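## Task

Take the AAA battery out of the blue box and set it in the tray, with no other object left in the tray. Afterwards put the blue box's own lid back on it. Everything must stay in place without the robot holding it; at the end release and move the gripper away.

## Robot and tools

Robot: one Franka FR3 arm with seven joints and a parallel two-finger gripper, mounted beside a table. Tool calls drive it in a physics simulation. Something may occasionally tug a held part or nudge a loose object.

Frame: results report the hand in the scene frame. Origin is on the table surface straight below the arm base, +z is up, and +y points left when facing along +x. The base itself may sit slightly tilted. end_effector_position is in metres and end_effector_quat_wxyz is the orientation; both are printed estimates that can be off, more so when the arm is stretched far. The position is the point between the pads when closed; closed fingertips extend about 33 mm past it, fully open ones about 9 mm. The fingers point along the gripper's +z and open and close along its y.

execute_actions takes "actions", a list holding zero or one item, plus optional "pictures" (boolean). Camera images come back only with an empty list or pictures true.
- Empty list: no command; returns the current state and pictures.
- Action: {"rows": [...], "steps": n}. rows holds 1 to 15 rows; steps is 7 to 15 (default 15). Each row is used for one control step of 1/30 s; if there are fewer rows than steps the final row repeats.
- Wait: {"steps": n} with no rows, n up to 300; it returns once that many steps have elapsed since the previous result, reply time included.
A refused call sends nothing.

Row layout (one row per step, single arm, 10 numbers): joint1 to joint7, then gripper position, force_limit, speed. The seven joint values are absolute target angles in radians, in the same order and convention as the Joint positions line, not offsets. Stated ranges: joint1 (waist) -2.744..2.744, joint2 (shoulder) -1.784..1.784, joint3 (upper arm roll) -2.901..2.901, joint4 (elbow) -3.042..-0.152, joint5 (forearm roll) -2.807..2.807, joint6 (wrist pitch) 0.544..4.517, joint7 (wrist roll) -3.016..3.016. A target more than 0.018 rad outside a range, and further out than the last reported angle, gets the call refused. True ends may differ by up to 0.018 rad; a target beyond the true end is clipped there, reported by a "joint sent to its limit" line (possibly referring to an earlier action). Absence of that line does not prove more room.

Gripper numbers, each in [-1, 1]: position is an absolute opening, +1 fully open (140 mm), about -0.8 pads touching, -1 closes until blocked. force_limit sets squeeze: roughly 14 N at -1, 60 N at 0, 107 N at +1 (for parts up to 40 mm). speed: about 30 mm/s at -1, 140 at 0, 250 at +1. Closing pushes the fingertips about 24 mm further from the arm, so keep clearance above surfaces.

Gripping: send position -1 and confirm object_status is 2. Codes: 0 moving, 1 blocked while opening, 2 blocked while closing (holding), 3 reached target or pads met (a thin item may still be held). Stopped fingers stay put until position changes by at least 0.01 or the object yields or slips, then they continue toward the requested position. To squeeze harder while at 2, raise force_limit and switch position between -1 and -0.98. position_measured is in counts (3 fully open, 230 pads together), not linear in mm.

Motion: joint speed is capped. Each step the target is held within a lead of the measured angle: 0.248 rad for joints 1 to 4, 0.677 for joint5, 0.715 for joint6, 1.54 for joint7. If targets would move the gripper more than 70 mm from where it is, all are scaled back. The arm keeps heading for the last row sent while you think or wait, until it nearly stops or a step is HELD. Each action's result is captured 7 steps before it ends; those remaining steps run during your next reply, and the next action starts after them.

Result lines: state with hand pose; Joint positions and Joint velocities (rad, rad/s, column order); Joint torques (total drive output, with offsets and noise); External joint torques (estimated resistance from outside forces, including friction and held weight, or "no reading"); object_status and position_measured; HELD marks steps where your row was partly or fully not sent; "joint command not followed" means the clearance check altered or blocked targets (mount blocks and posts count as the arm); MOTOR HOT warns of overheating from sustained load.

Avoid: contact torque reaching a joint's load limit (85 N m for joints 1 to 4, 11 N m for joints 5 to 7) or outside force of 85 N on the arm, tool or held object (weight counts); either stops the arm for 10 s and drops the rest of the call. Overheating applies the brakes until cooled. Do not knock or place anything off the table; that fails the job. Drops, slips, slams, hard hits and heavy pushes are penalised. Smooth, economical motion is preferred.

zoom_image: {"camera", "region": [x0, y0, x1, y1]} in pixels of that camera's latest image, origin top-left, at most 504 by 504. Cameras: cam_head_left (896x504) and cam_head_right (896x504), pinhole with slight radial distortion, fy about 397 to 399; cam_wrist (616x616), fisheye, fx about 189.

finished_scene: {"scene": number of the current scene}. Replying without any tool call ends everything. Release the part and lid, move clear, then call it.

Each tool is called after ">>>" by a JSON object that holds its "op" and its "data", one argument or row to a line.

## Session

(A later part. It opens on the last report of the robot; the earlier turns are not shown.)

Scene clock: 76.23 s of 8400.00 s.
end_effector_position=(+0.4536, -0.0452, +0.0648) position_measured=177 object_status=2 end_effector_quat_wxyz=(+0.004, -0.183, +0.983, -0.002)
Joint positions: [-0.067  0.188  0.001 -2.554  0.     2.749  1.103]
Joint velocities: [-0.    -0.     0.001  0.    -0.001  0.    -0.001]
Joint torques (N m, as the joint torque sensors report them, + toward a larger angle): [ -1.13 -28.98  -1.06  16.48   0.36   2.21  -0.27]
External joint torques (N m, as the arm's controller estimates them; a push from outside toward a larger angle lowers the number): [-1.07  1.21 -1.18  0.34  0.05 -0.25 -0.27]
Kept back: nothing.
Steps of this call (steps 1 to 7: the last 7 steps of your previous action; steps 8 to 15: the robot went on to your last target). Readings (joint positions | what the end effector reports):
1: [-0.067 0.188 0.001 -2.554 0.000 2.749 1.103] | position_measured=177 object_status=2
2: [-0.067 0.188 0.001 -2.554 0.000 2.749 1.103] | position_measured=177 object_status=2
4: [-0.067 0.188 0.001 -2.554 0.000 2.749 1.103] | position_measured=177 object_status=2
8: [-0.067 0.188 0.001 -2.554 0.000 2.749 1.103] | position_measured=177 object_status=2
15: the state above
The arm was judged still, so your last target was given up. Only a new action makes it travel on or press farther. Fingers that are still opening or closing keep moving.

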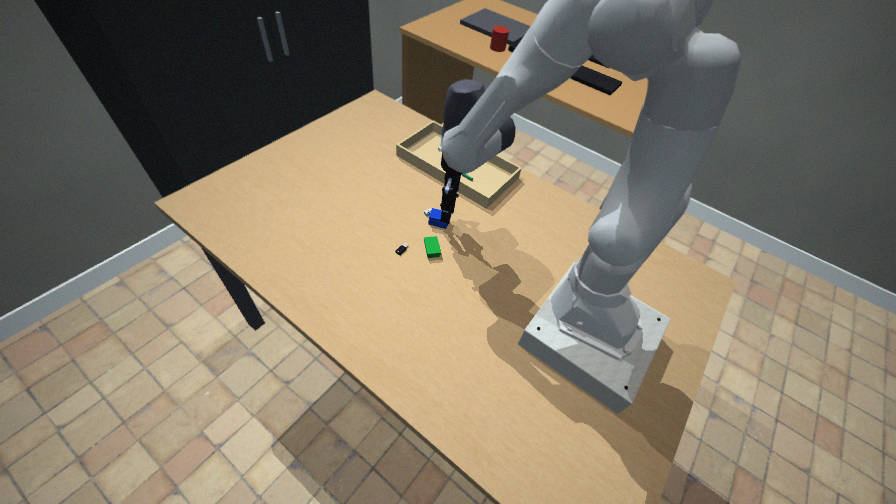

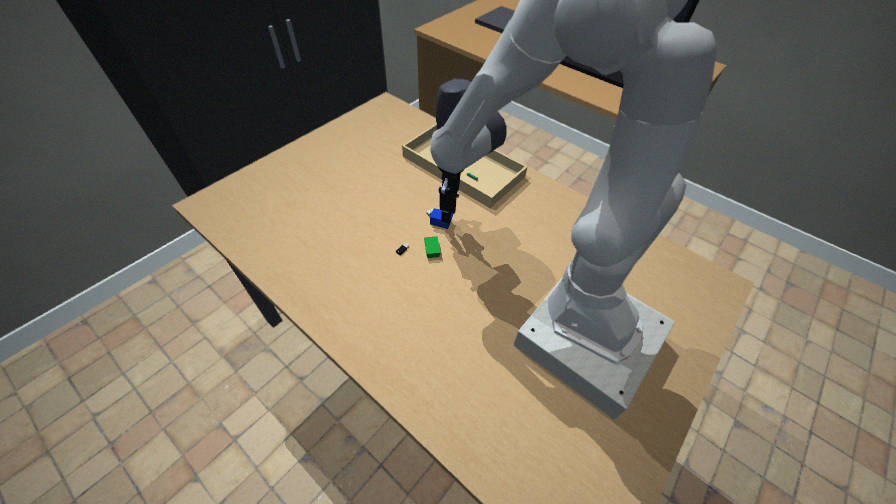

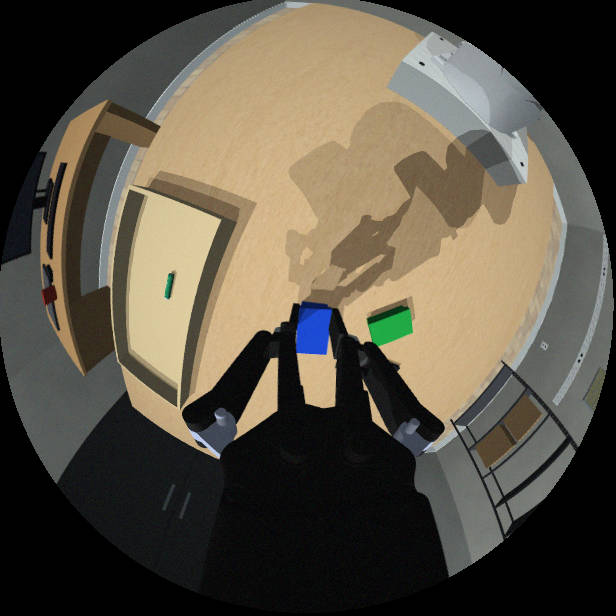

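>>> {"op": "execute_actions", "data": {
  "actions": [
    {"rows":[[-0.07,0.194,0,-2.55,0,2.749,1.1,-1,-0.3,-0.5],[-0.07,0.198,0,-2.549,0,2.751,1.1,-1,-0.3,-0.5],[-0.07,0.202,0,-2.548,0,2.754,1.1,-1,-0.3,-0.5],[-0.07,0.206,0,-2.547,0,2.756,1.1,-1,-0.3,-0.5],[-0.07,0.21,0,-2.547,0,2.759,1.1,-1,-0.3,-0.5],[-0.07,0.214,0,-2.546,0,2.762,1.1,-1,-0.3,-0.5]],"steps":15}
  ]
}}

>>> {"op": "execute_actions", "data": {
  "actions": [
    {"steps":15}
  ],
  "pictures": true
}}

>>> {"op": "zoom_image", "data": {
  "camera": "cam_wrist",
  "region": [270,270,360,360]
}}

Scene clock: 77.10 s of 8400.00 s.
end_effector_position=(+0.4524, -0.0454, +0.0582) position_measured=177 object_status=2 end_effector_quat_wxyz=(+0.000, -0.183, +0.983, -0.001)
Joint positions: [-0.068  0.208  0.001 -2.548  0.     2.756  1.103]
Joint velocities: [-0.012  0.006 -0.01   0.027 -0.     0.045 -0.   ]
Joint torques (N m, as the joint torque sensors report them, + toward a larger angle): [ -0.35 -27.66   0.23  13.83   0.22   2.42  -0.2 ]
External joint torques (N m, as the arm's controller estimates them; a push from outside toward a larger angle lowers the number): [ 0.19  6.08  0.62 -4.26 -0.16 -0.57 -0.19]
Steps of this call (steps 1 to 18: nothing new was sent; steps 19 to 26: the first 8 steps of this action). Readings (joint positions | what the end effector reports):
19: [-0.067 0.189 0.001 -2.553 0.000 2.749 1.103] | position_measured=177 object_status=2
20: [-0.067 0.191 0.001 -2.552 0.000 2.749 1.103] | position_measured=177 object_status=2
22: [-0.067 0.196 0.001 -2.550 0.000 2.750 1.103] | position_measured=177 object_status=2
26: the state above

Scene clock: 77.60 s of 8400.00 s.
end_effector_position=(+0.4541, -0.0458, +0.0579) position_measured=177 object_status=2 end_effector_quat_wxyz=(+0.002, -0.183, +0.983, -0.002)
Joint positions: [-0.068  0.211  0.    -2.547  0.     2.761  1.103]
Joint velocities: [-0.     0.002  0.001  0.001  0.001  0.001  0.   ]
Joint torques (N m, as the joint torque sensors report them, + toward a larger angle): [ -0.16 -29.2   -0.47  15.24   0.3    2.62  -0.2 ]
External joint torques (N m, as the arm's controller estimates them; a push from outside toward a larger angle lowers the number): [-0.14  1.36 -0.65 -0.58  0.    0.18 -0.2 ]
Kept back: nothing.
Steps of this call (steps 1 to 7: the last 7 steps of your previous action; steps 8 to 15: the robot went on to your last target). Readings (joint positions | what the end effector reports):
1: [-0.068 0.208 0.000 -2.547 0.000 2.757 1.103] | position_measured=177 object_status=2
2: [-0.068 0.209 0.000 -2.547 0.000 2.758 1.103] | position_measured=177 object_status=2
4: [-0.068 0.210 0.000 -2.547 0.000 2.759 1.103] | position_measured=177 object_status=2
8: [-0.068 0.210 0.000 -2.547 0.000 2.760 1.103] | position_measured=177 object_status=2
15: the state above
The arm was judged still, so your last target was given up. Only a new action makes it travel on or press farther. Fingers that are still opening or closing keep moving.

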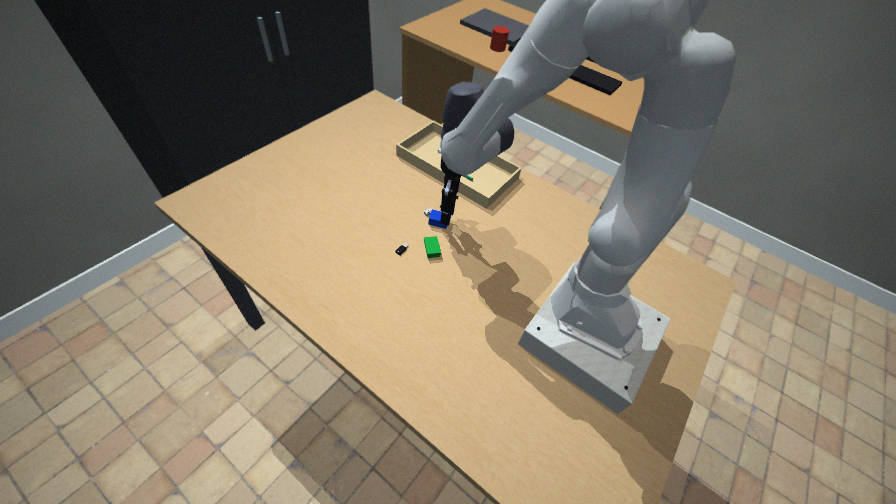

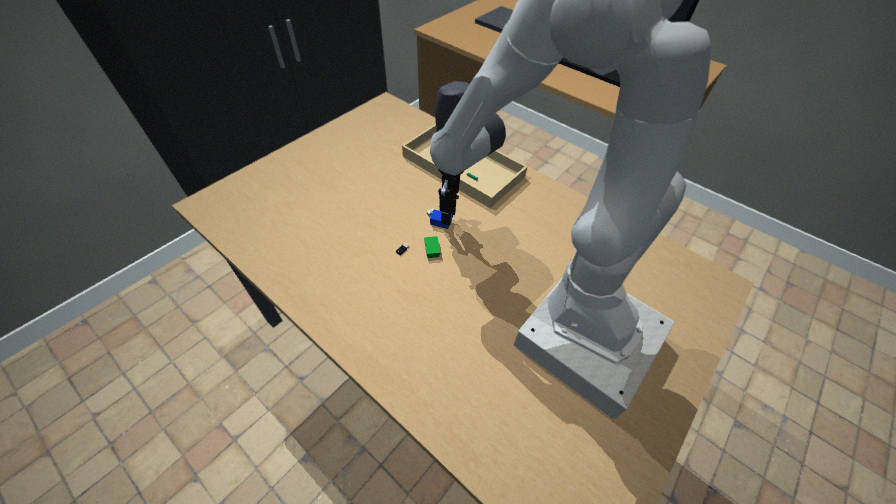

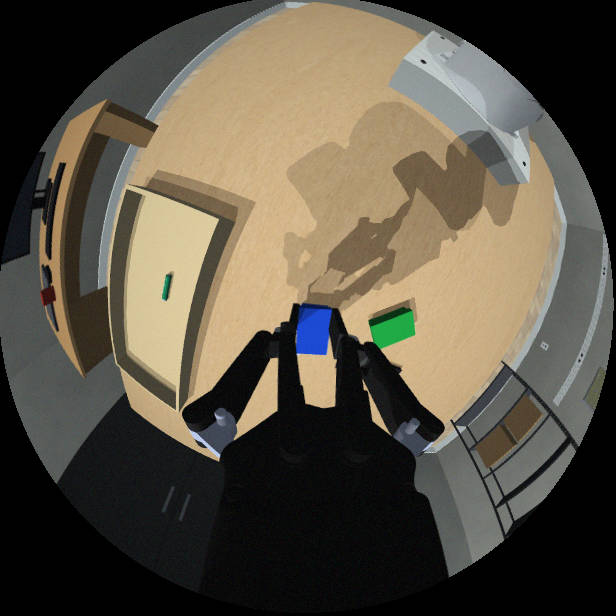

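Region (270, 270, 360, 360) of cam_wrist's 616x616 image, scaled by 5.600, with more detail than that image has.

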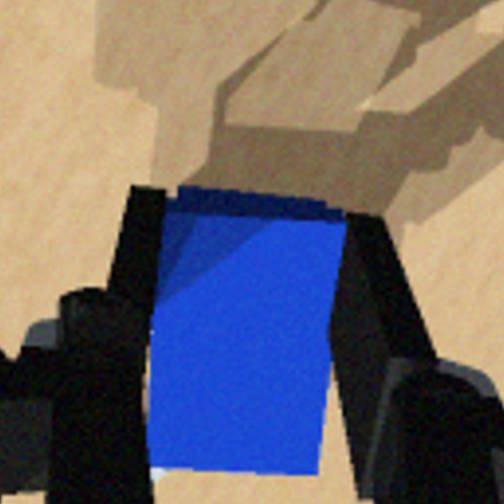

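>>> {"op": "execute_actions", "data": {
  "actions": [
    {"rows":[[-0.07,0.218,0,-2.546,0,2.765,1.1,-1,-0.3,-0.5],[-0.07,0.222,0,-2.545,0,2.768,1.1,-1,-0.3,-0.5],[-0.07,0.226,0,-2.544,0,2.771,1.1,-1,-0.3,-0.5],[-0.07,0.23,0,-2.544,0,2.774,1.1,-1,-0.3,-0.5]],"steps":12}
  ]
}}

>>> {"op": "execute_actions", "data": {
  "actions": [
    {"steps":15}
  ],
  "pictures": true
}}

>>> {"op": "zoom_image", "data": {
  "camera": "cam_head_left",
  "region": [410,190,470,250]
}}

Scene clock: 78.17 s of 8400.00 s.
end_effector_position=(+0.4544, -0.0458, +0.0549) position_measured=177 object_status=2 end_effector_quat_wxyz=(+0.002, -0.183, +0.983, -0.002)
Joint positions: [-0.068  0.22   0.    -2.544  0.     2.768  1.103]
Joint velocities: [-0.001  0.063 -0.     0.01   0.     0.049 -0.   ]
Joint torques (N m, as the joint torque sensors report them, + toward a larger angle): [ -0.67 -27.79  -0.28  14.64   0.39   2.35  -0.26]
External joint torques (N m, as the arm's controller estimates them; a push from outside toward a larger angle lowers the number): [-0.52  3.82 -0.33 -1.3   0.09 -0.1  -0.26]
Steps of this call (steps 1 to 12: nothing new was sent; steps 13 to 17: the first 5 steps of this action). Readings (joint positions | what the end effector reports):
13: [-0.068 0.211 0.000 -2.547 0.000 2.762 1.103] | position_measured=177 object_status=2
14: [-0.068 0.213 0.000 -2.546 0.000 2.763 1.103] | position_measured=177 object_status=2
16: [-0.068 0.218 0.000 -2.545 0.000 2.766 1.103] | position_measured=177 object_status=2
17: the state above

Scene clock: 78.67 s of 8400.00 s.
end_effector_position=(+0.4558, -0.0460, +0.0542) position_measured=177 object_status=2 end_effector_quat_wxyz=(+0.004, -0.183, +0.983, -0.002)
Joint positions: [-0.068  0.224  0.    -2.543  0.     2.774  1.102]
Joint velocities: [-0.001  0.     0.     0.001 -0.001 -0.001  0.001]
Joint torques (N m, as the joint torque sensors report them, + toward a larger angle): [ -0.87 -27.23  -0.75  13.96   0.39   2.59  -0.17]
External joint torques (N m, as the arm's controller estimates them; a push from outside toward a larger angle lowers the number): [-0.77  3.61 -0.87 -1.72  0.09  0.13 -0.17]
Kept back: nothing.
Steps of this call (steps 1 to 7: the last 7 steps of your previous action; steps 8 to 15: the robot went on to your last target). Readings (joint positions | what the end effector reports):
1: [-0.068 0.222 0.000 -2.544 0.000 2.769 1.103] | position_measured=177 object_status=2
2: [-0.068 0.223 0.000 -2.544 0.000 2.770 1.103] | position_measured=177 object_status=2
4: [-0.068 0.223 0.000 -2.544 0.000 2.772 1.103] | position_measured=177 object_status=2
8: [-0.068 0.224 0.000 -2.543 0.000 2.773 1.102] | position_measured=177 object_status=2
15: the state above
The arm was judged still, so your last target was given up. Only a new action makes it travel on or press farther. Fingers that are still opening or closing keep moving.

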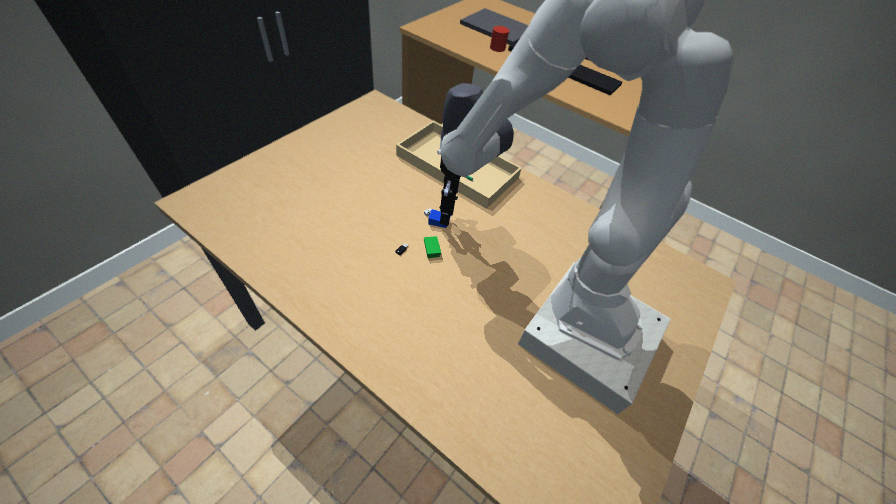

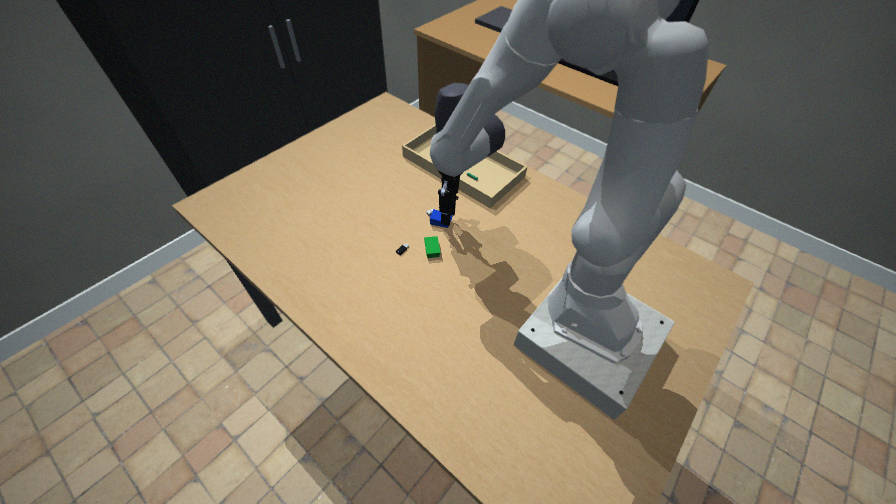

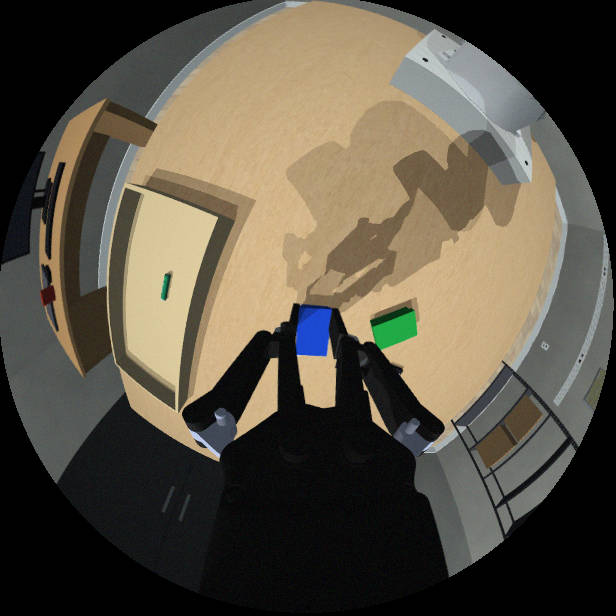

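Region (410, 190, 470, 250) of cam_head_left's 896x504 image, scaled by 8.400, with more detail than that image has.

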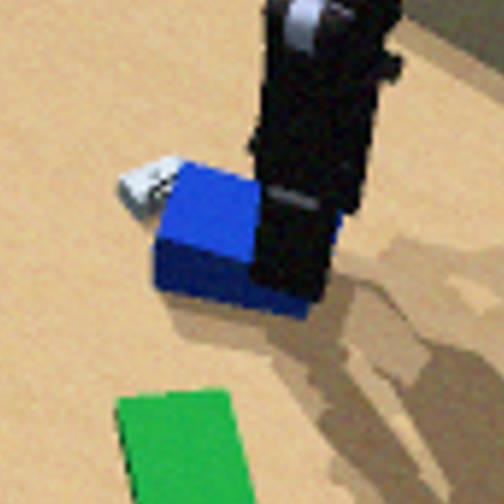

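>>> {"op": "execute_actions", "data": {
  "actions": [
    {"rows":[[-0.07,0.218,0,-2.544,0,2.768,1.1,-1,-0.3,-0.5],[-0.07,0.218,0,-2.544,0,2.768,1.1,-1,-0.3,-0.5],[-0.07,0.218,0,-2.544,0,2.768,1.1,-1,-0.3,-0.5],[-0.07,0.218,0,-2.544,0,2.768,1.1,-1,-0.3,-0.5],[-0.07,0.22,0,-2.54,0,2.766,1.1,-1,-0.3,-0.5],[-0.068,0.222,0,-2.536,0,2.763,1.1,-1,-0.3,-0.5]],"steps":15}
  ]
}}

>>> {"op": "execute_actions", "data": {
  "actions": [
    {"steps":15}
  ],
  "pictures": true
}}

>>> {"op": "zoom_image", "data": {
  "camera": "cam_head_left",
  "region": [410,190,470,250]
}}

>>> {"op": "zoom_image", "data": {
  "camera": "cam_wrist",
  "region": [270,270,360,360]
}}

Scene clock: 79.57 s of 8400.00 s.
end_effector_position=(+0.4590, -0.0463, +0.0574) position_measured=177 object_status=2 end_effector_quat_wxyz=(+0.006, -0.183, +0.983, -0.003)
Joint positions: [-0.068  0.219  0.    -2.539  0.     2.77   1.102]
Joint velocities: [-0.001  0.006  0.     0.026  0.    -0.021  0.002]
Joint torques (N m, as the joint torque sensors report them, + toward a larger angle): [  0.56 -28.36  -0.13  15.76   0.36   2.02  -0.15]
External joint torques (N m, as the arm's controller estimates them; a push from outside toward a larger angle lowers the number): [ 0.71  2.4  -0.19  0.16  0.05 -0.41 -0.15]
Steps of this call (steps 1 to 19: nothing new was sent; steps 20 to 27: the first 8 steps of this action). Readings (joint positions | what the end effector reports):
20: [-0.068 0.223 0.000 -2.543 0.000 2.774 1.102] | position_measured=177 object_status=2
21: [-0.068 0.221 0.000 -2.543 0.000 2.774 1.102] | position_measured=177 object_status=2
23: [-0.068 0.218 0.000 -2.543 0.000 2.773 1.102] | position_measured=177 object_status=2
27: the state above

Scene clock: 80.07 s of 8400.00 s.
end_effector_position=(+0.4590, -0.0463, +0.0574) position_measured=177 object_status=2 end_effector_quat_wxyz=(+0.006, -0.183, +0.983, -0.003)
Joint positions: [-0.068  0.219  0.    -2.537  0.     2.767  1.102]
Joint velocities: [-0.002 -0.    -0.     0.001 -0.    -0.001  0.001]
Joint torques (N m, as the joint torque sensors report them, + toward a larger angle): [  0.14 -29.53  -0.53  15.28   0.37   1.93  -0.19]
External joint torques (N m, as the arm's controller estimates them; a push from outside toward a larger angle lowers the number): [ 0.28  1.42 -0.6  -0.62  0.06 -0.53 -0.19]
Kept back: nothing.
Steps of this call (steps 1 to 7: the last 7 steps of your previous action; steps 8 to 15: the robot went on to your last target). Readings (joint positions | what the end effector reports):
1: [-0.068 0.219 0.000 -2.538 0.000 2.769 1.102] | position_measured=177 object_status=2
2: [-0.068 0.219 0.000 -2.538 0.000 2.769 1.102] | position_measured=177 object_status=2
4: [-0.068 0.219 0.000 -2.538 0.000 2.768 1.102] | position_measured=177 object_status=2
8: [-0.068 0.219 0.000 -2.537 0.000 2.767 1.102] | position_measured=177 object_status=2
15: the state above
The arm was judged still, so your last target was given up. Only a new action makes it travel on or press farther. Fingers that are still opening or closing keep moving.

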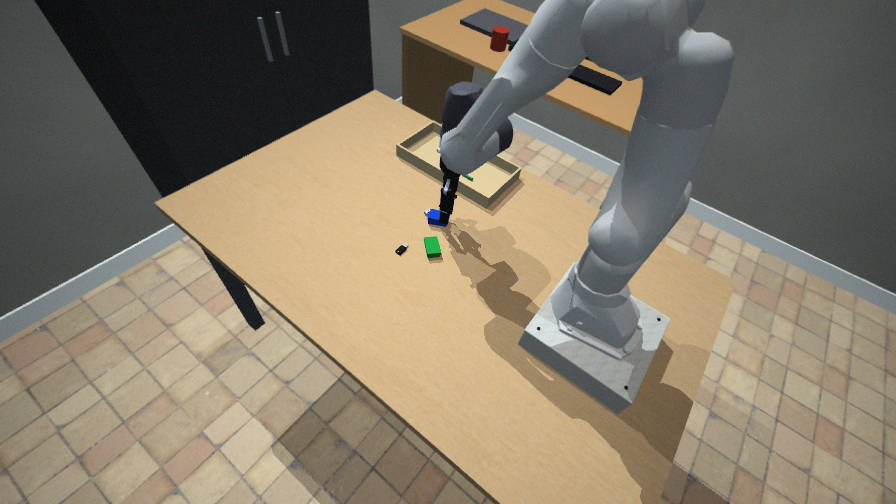

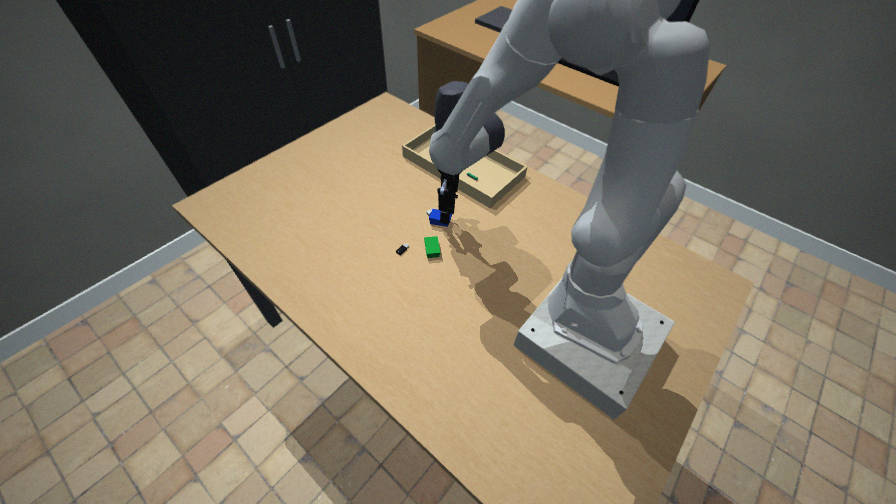

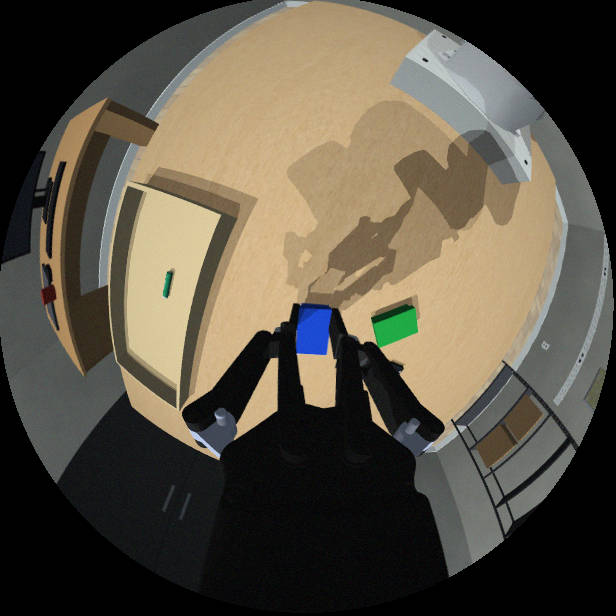

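Region (410, 190, 470, 250) of cam_head_left's 896x504 image, scaled by 8.400, with more detail than that image has.

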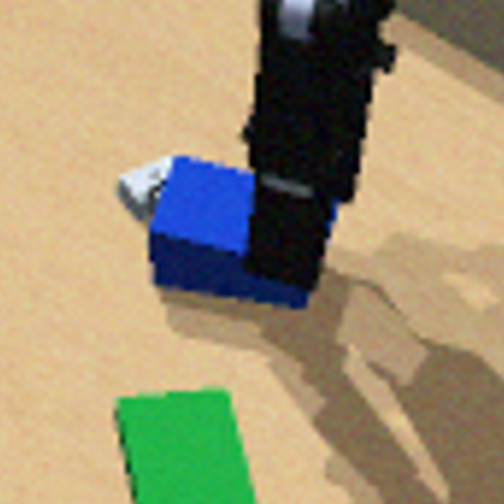

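Region (270, 270, 360, 360) of cam_wrist's 616x616 image, scaled by 5.600, with more detail than that image has.

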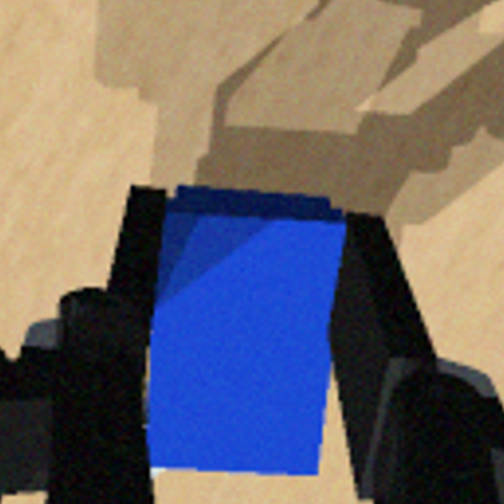

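>>> {"op": "execute_actions", "data": {
  "actions": [
    {"rows":[[-0.068,0.224,0,-2.537,0,2.764,1.1,-1,-0.3,-0.5],[-0.068,0.228,0,-2.536,0,2.766,1.1,-1,-0.3,-0.5],[-0.068,0.232,0,-2.536,0,2.769,1.1,-1,-0.3,-0.5],[-0.068,0.236,0,-2.535,0,2.772,1.1,-1,-0.3,-0.5],[-0.068,0.24,0,-2.534,0,2.775,1.1,-1,-0.3,-0.5]],"steps":13}
  ]
}}

>>> {"op": "execute_actions", "data": {
  "actions": [
    {"steps":15}
  ],
  "pictures": true
}}

>>> {"op": "zoom_image", "data": {
  "camera": "cam_head_left",
  "region": [410,190,470,250]
}}

Scene clock: 80.70 s of 8400.00 s.
end_effector_position=(+0.4582, -0.0462, +0.0538) position_measured=177 object_status=2 end_effector_quat_wxyz=(+0.004, -0.183, +0.983, -0.002)
Joint positions: [-0.068  0.23   0.    -2.535  0.     2.771  1.102]
Joint velocities: [ 0.     0.059 -0.001  0.014 -0.001  0.032 -0.001]
Joint torques (N m, as the joint torque sensors report them, + toward a larger angle): [  1.11 -26.37  -0.14  13.53   0.38   2.4   -0.19]
External joint torques (N m, as the arm's controller estimates them; a push from outside toward a larger angle lowers the number): [ 1.14  5.73 -0.34 -2.56  0.09 -0.1  -0.19]
Steps of this call (steps 1 to 13: nothing new was sent; steps 14 to 19: the first 6 steps of this action). Readings (joint positions | what the end effector reports):
14: [-0.068 0.220 0.000 -2.537 0.000 2.767 1.102] | position_measured=177 object_status=2
15: [-0.068 0.221 0.000 -2.537 0.000 2.767 1.102] | position_measured=177 object_status=2
17: [-0.068 0.225 0.000 -2.536 0.000 2.768 1.102] | position_measured=177 object_status=2
19: the state above

Scene clock: 81.20 s of 8400.00 s.
end_effector_position=(+0.4574, -0.0462, +0.0510) position_measured=178 object_status=2 end_effector_quat_wxyz=(+0.002, -0.183, +0.983, -0.002)
Joint positions: [-0.068  0.237  0.    -2.533  0.     2.774  1.102]
Joint velocities: [ 0.     0.001 -0.     0.001  0.    -0.     0.   ]
Joint torques (N m, as the joint torque sensors report them, + toward a larger angle): [  0.91 -29.2   -0.42  14.3    0.44   2.59  -0.2 ]
External joint torques (N m, as the arm's controller estimates them; a push from outside toward a larger angle lowers the number): [ 0.98  2.07 -0.57 -1.36  0.14  0.13 -0.2 ]
Kept back: nothing.
Steps of this call (steps 1 to 7: the last 7 steps of your previous action; steps 8 to 15: the robot went on to your last target). Readings (joint positions | what the end effector reports):
1: [-0.068 0.231 0.000 -2.534 0.000 2.772 1.102] | position_measured=177 object_status=2
2: [-0.068 0.232 0.000 -2.534 0.000 2.772 1.102] | position_measured=177 object_status=2
4: [-0.068 0.232 0.000 -2.534 0.000 2.773 1.102] | position_measured=177 object_status=2
8: [-0.068 0.237 0.000 -2.533 0.000 2.774 1.102] | position_measured=178 object_status=2
15: the state above
The arm was judged still, so your last target was given up. Only a new action makes it travel on or press farther. Fingers that are still opening or closing keep moving.

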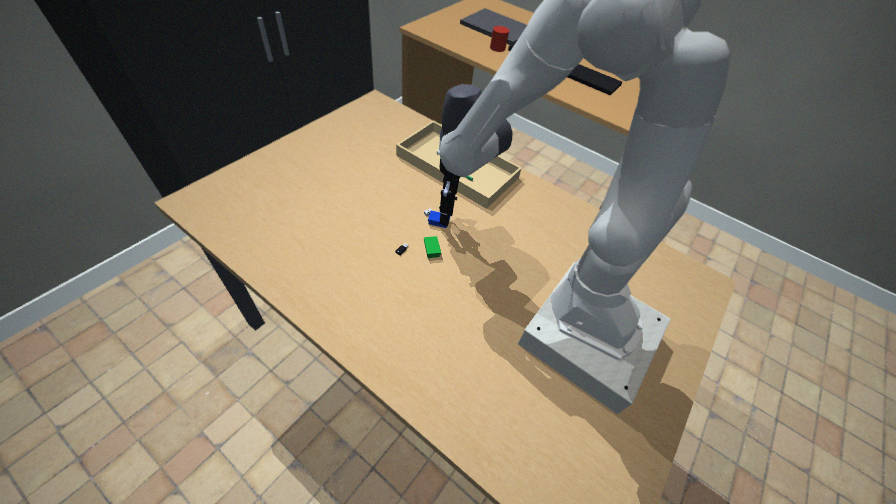

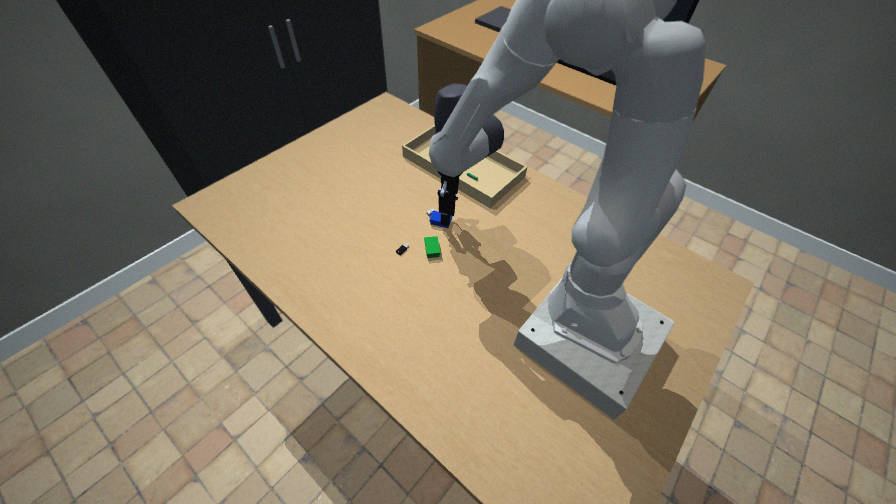

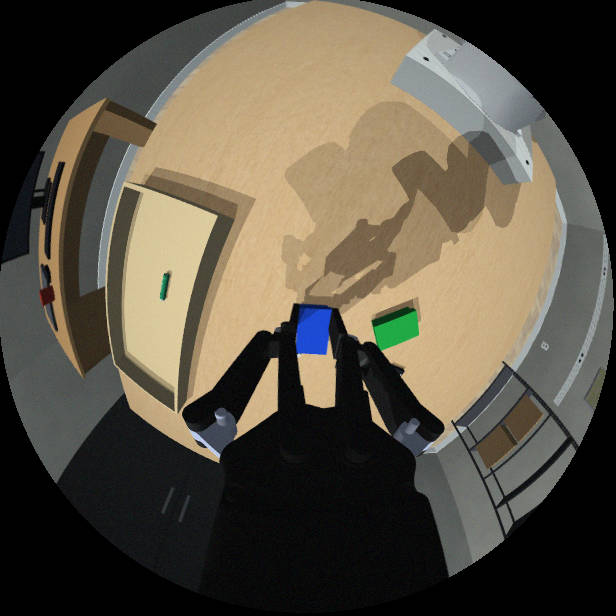

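Region (410, 190, 470, 250) of cam_head_left's 896x504 image, scaled by 8.400, with more detail than that image has.

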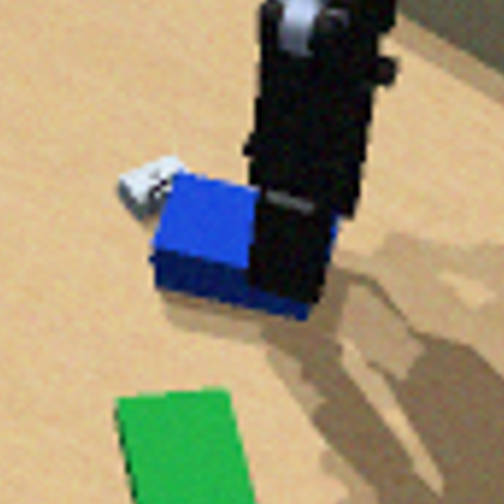

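It slipped on. Continue down until seated (~.047).

>>> {"op": "execute_actions", "data": {
  "actions": [
    {"rows":[[-0.068,0.244,0,-2.533,0,2.778,1.1,-1,-0.3,-0.5],[-0.068,0.248,0,-2.533,0,2.781,1.1,-1,-0.3,-0.5],[-0.068,0.252,0,-2.532,0,2.784,1.1,-1,-0.3,-0.5],[-0.068,0.256,0,-2.532,0,2.787,1.1,-1,-0.3,-0.5],[-0.068,0.26,0,-2.531,0,2.79,1.1,-1,-0.3,-0.5]],"steps":13}
  ]
}}

>>> {"op": "execute_actions", "data": {
  "actions": [
    {"steps":15}
  ],
  "pictures": true
}}

>>> {"op": "zoom_image", "data": {
  "camera": "cam_head_left",
  "region": [410,190,470,250]
}}

Scene clock: 81.90 s of 8400.00 s.
end_effector_position=(+0.4604, -0.0465, +0.0500) position_measured=178 object_status=2 end_effector_quat_wxyz=(+0.005, -0.183, +0.983, -0.003)
Joint positions: [-0.068  0.244  0.    -2.529  0.     2.783  1.102]
Joint velocities: [-0.     0.027  0.001  0.028  0.     0.054  0.001]
Joint torques (N m, as the joint torque sensors report them, + toward a larger angle): [  1.13 -20.81  -1.06  12.27   0.36   2.47  -0.13]
External joint torques (N m, as the arm's controller estimates them; a push from outside toward a larger angle lowers the number): [ 1.15 11.21 -1.27 -3.5   0.08 -0.04 -0.13]
Steps of this call (steps 1 to 15: nothing new was sent; steps 16 to 21: the first 6 steps of this action). Readings (joint positions | what the end effector reports):
16: [-0.068 0.237 0.000 -2.533 0.000 2.775 1.102] | position_measured=178 object_status=2
17: [-0.068 0.238 0.000 -2.533 0.000 2.776 1.102] | position_measured=178 object_status=2
19: [-0.068 0.241 0.000 -2.532 0.000 2.779 1.102] | position_measured=178 object_status=2
21: the state above

Scene clock: 82.40 s of 8400.00 s.
end_effector_position=(+0.4631, -0.0468, +0.0500) position_measured=178 object_status=2 end_effector_quat_wxyz=(+0.009, -0.183, +0.983, -0.004)
Joint positions: [-0.068  0.247  0.    -2.528  0.     2.791  1.102]
Joint velocities: [ 0.    -0.001 -0.     0.     0.002  0.002 -0.001]
Joint torques (N m, as the joint torque sensors report them, + toward a larger angle): [  0.8  -23.13  -0.14  11.92   0.38   2.39  -0.15]
External joint torques (N m, as the arm's controller estimates them; a push from outside toward a larger angle lowers the number): [ 0.84  8.4  -0.34 -3.73  0.09 -0.1  -0.15]
Kept back: nothing.
Steps of this call (steps 1 to 7: the last 7 steps of your previous action; steps 8 to 15: the robot went on to your last target). Readings (joint positions | what the end effector reports):
1: [-0.068 0.245 0.000 -2.529 0.000 2.784 1.102] | position_measured=178 object_status=2
2: [-0.068 0.245 0.000 -2.528 0.000 2.786 1.102] | position_measured=178 object_status=2
4: [-0.068 0.246 0.000 -2.528 0.000 2.788 1.102] | position_measured=178 object_status=2
8: [-0.068 0.246 0.000 -2.528 0.000 2.790 1.102] | position_measured=178 object_status=2
15: the state above
The arm was judged still, so your last target was given up. Only a new action makes it travel on or press farther. Fingers that are still opening or closing keep moving.

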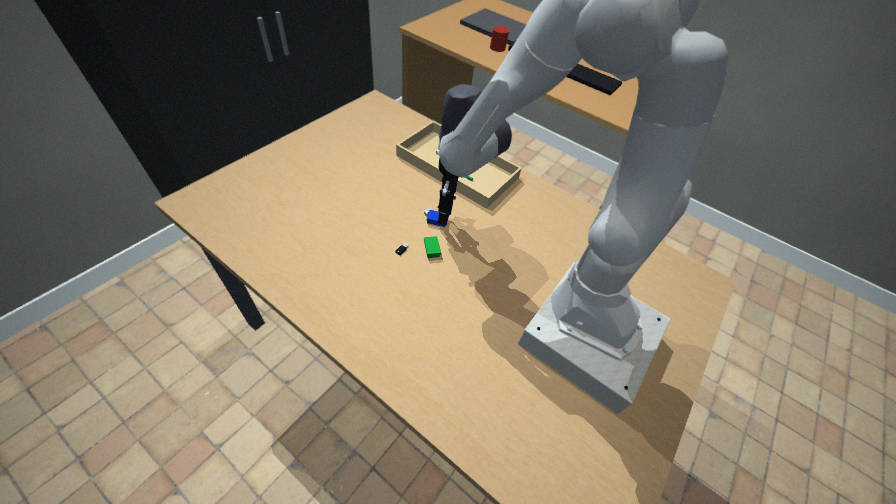

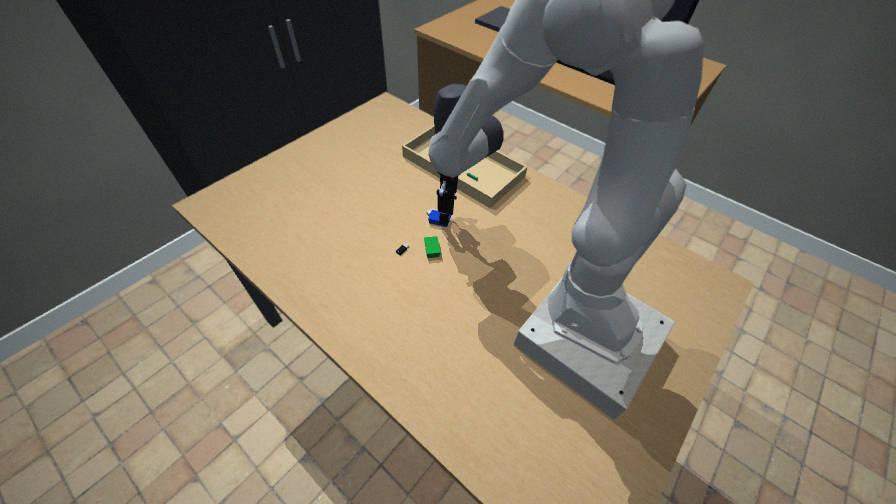

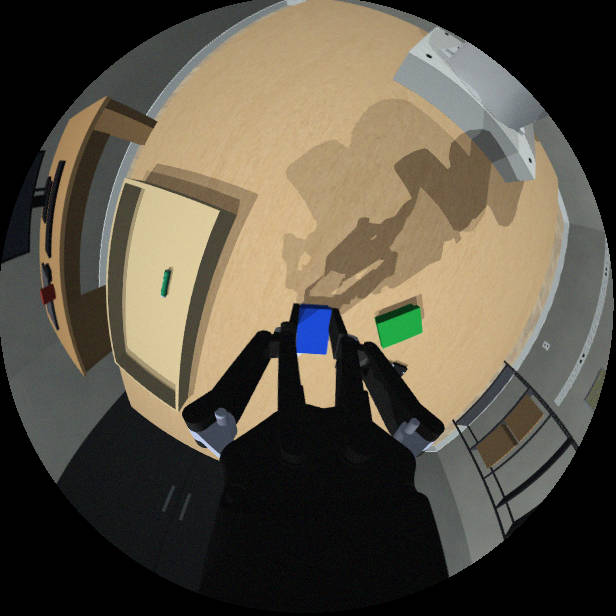

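Region (410, 190, 470, 250) of cam_head_left's 896x504 image, scaled by 8.400, with more detail than that image has.

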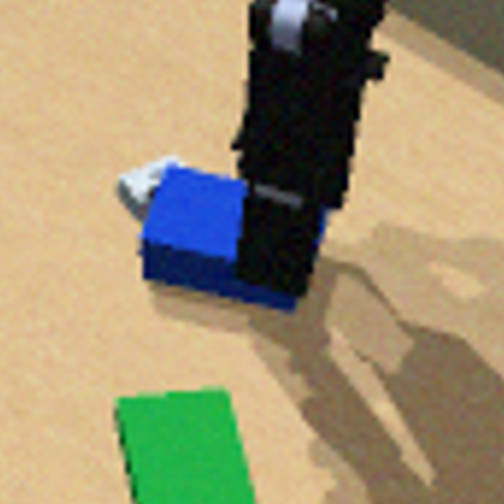

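>>> {"op": "execute_actions", "data": {
  "actions": [
    {"rows":[[-0.068,0.24,0,-2.533,0,2.778,1.1,-1,-0.3,-0.5],[-0.068,0.24,0,-2.533,0,2.778,1.1,-1,-0.3,-0.5],[-0.068,0.24,0,-2.533,0,2.778,1.1,-1,-0.3,-0.5],[-0.068,0.24,0,-2.533,0,2.778,1.1,-0.15,-0.3,-0.3]],"steps":15}
  ]
}}

>>> {"op": "execute_actions", "data": {
  "actions": [
    {"steps":20}
  ]
}}

>>> {"op": "execute_actions", "data": {
  "actions": [
    {"rows":[[-0.068,0.19,0,-2.541,0,2.74,1.1,-0.15,-0.3,-0.3],[-0.068,0.19,0,-2.541,0,2.74,1.1,-0.15,-0.3,-0.3],[-0.068,0.19,0,-2.541,0,2.74,1.1,-0.15,-0.3,-0.3],[-0.068,0.19,0,-2.541,0,2.74,1.1,-0.15,-0.3,-0.3],[-0.068,0.19,0,-2.541,0,2.74,1.1,-0.15,-0.3,-0.3],[-0.068,0.0,0,-2.56,0,2.56,1.1,-0.15,-0.3,-0.3]],"steps":15}
  ]
}}

>>> {"op": "execute_actions", "data": {
  "actions": [
    {"rows":[[-0.068,-0.2,0,-2.5,0,2.3,1.1,-0.15,-0.3,-0.3]],"steps":15}
  ],
  "pictures": true
}}

>>> {"op": "zoom_image", "data": {
  "camera": "cam_head_left",
  "region": [380,170,500,270]
}}

Scene clock: 83.57 s of 8400.00 s.
end_effector_position=(+0.4602, -0.0465, +0.0506) position_measured=156 object_status=0 end_effector_quat_wxyz=(+0.006, -0.183, +0.983, -0.003)
Joint positions: [-0.068  0.242  0.    -2.531  0.     2.783  1.102]
Joint velocities: [-0.001  0.001 -0.001 -0.004  0.001 -0.014  0.   ]
Joint torques (N m, as the joint torque sensors report them, + toward a larger angle): [  0.61 -31.69  -1.12  13.74   0.35   2.21  -0.17]
External joint torques (N m, as the arm's controller estimates them; a push from outside toward a larger angle lowers the number): [ 0.75 -0.33 -1.2  -1.95  0.05 -0.27 -0.16]
Steps of this call (steps 1 to 27: nothing new was sent; steps 28 to 35: the first 8 steps of this action). Readings (joint positions | what the end effector reports):
28: [-0.068 0.245 0.000 -2.528 0.000 2.790 1.102] | position_measured=178 object_status=2
29: [-0.068 0.243 0.000 -2.529 0.000 2.788 1.102] | position_measured=178 object_status=2
31: [-0.068 0.242 0.000 -2.530 0.000 2.786 1.102] | position_measured=178 object_status=0
35: the state above

Scene clock: 84.23 s of 8400.00 s.
end_effector_position=(+0.4593, -0.0464, +0.0503) position_measured=148 object_status=3 end_effector_quat_wxyz=(+0.004, -0.183, +0.983, -0.003)
Joint positions: [-0.068  0.242  0.    -2.531  0.     2.781  1.102]
Joint velocities: [-0.     0.    -0.001  0.001  0.001  0.     0.001]
Joint torques (N m, as the joint torque sensors report them, + toward a larger angle): [  0.62 -31.57  -0.52  12.77   0.38   2.19  -0.18]
External joint torques (N m, as the arm's controller estimates them; a push from outside toward a larger angle lowers the number): [ 0.77 -0.25 -0.6  -2.83  0.08 -0.27 -0.18]
Kept back: nothing.
Steps of this call (steps 1 to 7: the last 7 steps of your previous action; steps 8 to 15: the robot went on to your last target; steps 16 to 20: nothing new was sent). Readings (joint positions | what the end effector reports):
1: [-0.068 0.242 0.000 -2.531 0.000 2.783 1.102] | position_measured=150 object_status=0
2: [-0.068 0.242 0.000 -2.531 0.000 2.782 1.102] | position_measured=148 object_status=0
4: [-0.068 0.242 0.000 -2.531 0.000 2.782 1.102] | position_measured=148 object_status=0
8: [-0.068 0.242 0.000 -2.531 0.000 2.781 1.102] | position_measured=148 object_status=0
20: the state above
The arm was judged still, so your last target was given up. Only a new action makes it travel on or press farther. Fingers that are still opening or closing keep moving.

Scene clock: 84.50 s of 8400.00 s.
end_effector_position=(+0.4602, -0.0464, +0.1055) position_measured=148 object_status=3 end_effector_quat_wxyz=(+0.016, -0.183, +0.983, -0.006)
Joint positions: [-0.068  0.08   0.    -2.559  0.     2.67   1.102]
Joint velocities: [-0.    -1.203 -0.     0.053 -0.    -0.618 -0.002]
Joint torques (N m, as the joint torque sensors report them, + toward a larger angle): [  0.42 -17.37  -0.03  12.45   0.47   1.41  -0.19]
External joint torques (N m, as the arm's controller estimates them; a push from outside toward a larger angle lowers the number): [ 0.67 -1.66  0.16 -2.33 -0.01 -0.39 -0.18]
Steps of this call (steps 1 to 8: the first 8 steps of this action). Readings (joint positions | what the end effector reports):
1: [-0.068 0.235 0.000 -2.534 0.000 2.775 1.102] | position_measured=148 object_status=3
2: [-0.068 0.222 0.000 -2.538 0.000 2.768 1.102] | position_measured=148 object_status=3
4: [-0.068 0.203 0.000 -2.539 0.000 2.760 1.102] | position_measured=148 object_status=3
8: the state above

Scene clock: 85.00 s of 8400.00 s.
end_effector_position=(+0.4700, -0.0471, +0.2324) position_measured=148 object_status=3 end_effector_quat_wxyz=(+0.038, -0.183, +0.982, -0.012)
Joint positions: [-0.068 -0.201  0.    -2.496  0.     2.373  1.102]
Joint velocities: [-0.001 -0.093  0.     0.009 -0.001 -0.394 -0.001]
Joint torques (N m, as the joint torque sensors report them, + toward a larger angle): [  0.95 -17.43  -0.91  17.42   0.73   1.54  -0.21]
External joint torques (N m, as the arm's controller estimates them; a push from outside toward a larger angle lowers the number): [ 1.03 -1.01 -0.64 -0.63  0.16 -0.42 -0.21]
Steps of this call (steps 1 to 7: the last 7 steps of your previous action; steps 8 to 15: the first 8 steps of this action). Readings (joint positions | what the end effector reports):
8: [-0.068 -0.016 0.000 -2.555 0.000 2.555 1.102] | position_measured=148 object_status=3
9: [-0.068 -0.055 0.000 -2.549 0.000 2.513 1.102] | position_measured=148 object_status=3
11: [-0.068 -0.137 0.000 -2.521 0.000 2.445 1.102] | position_measured=148 object_status=3
15: the state above

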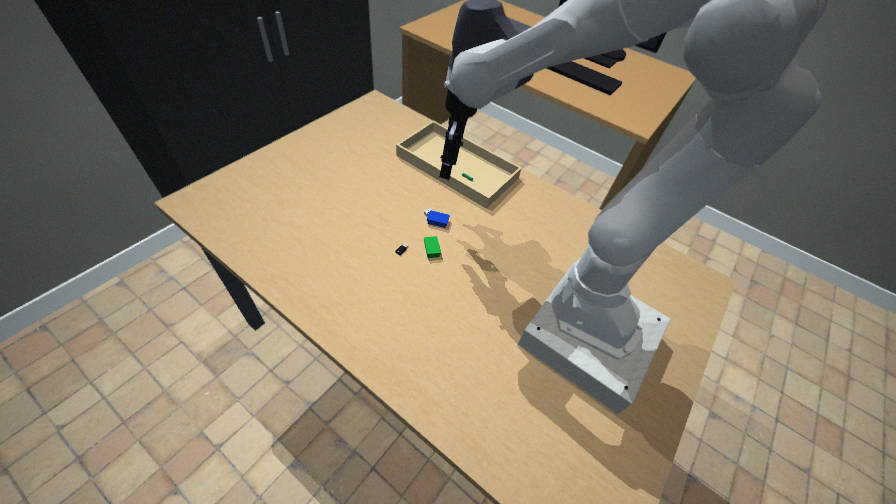

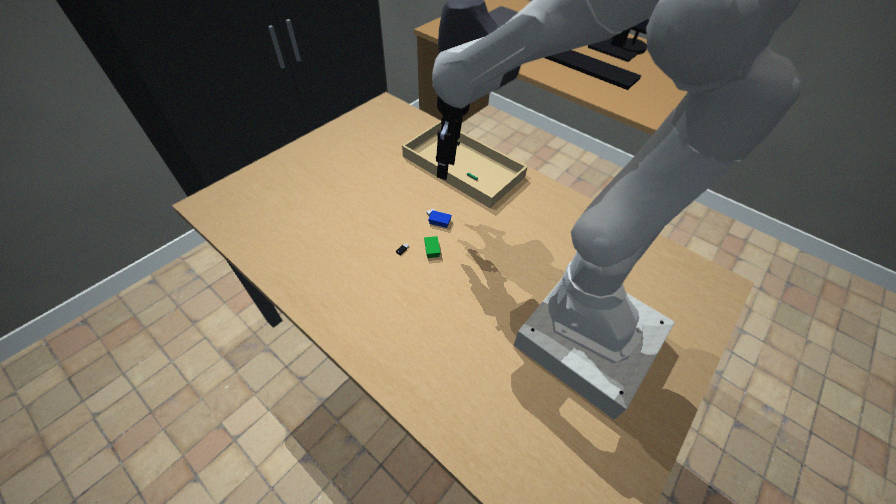

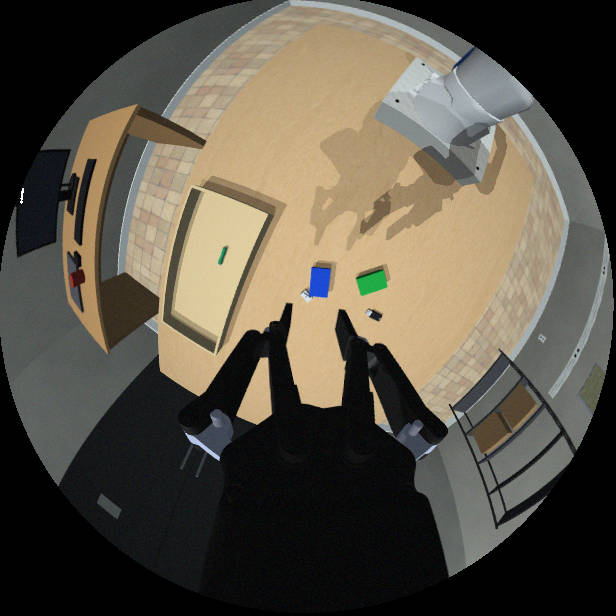

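Region (380, 170, 500, 270) of cam_head_left's 896x504 image, scaled by 4.200, with more detail than that image has.

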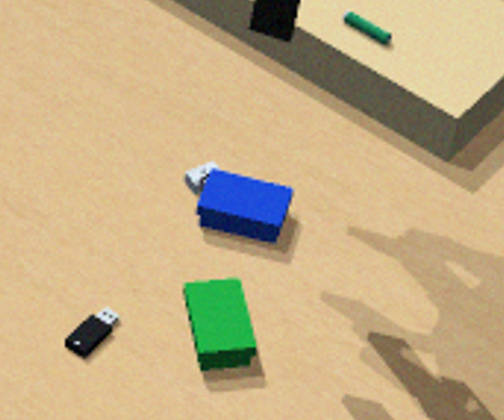

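Looks level and seated like the green box.

>>> {"op": "finished_scene", "data": {
  "scene": 2
}}

The scene is finished: the task was done.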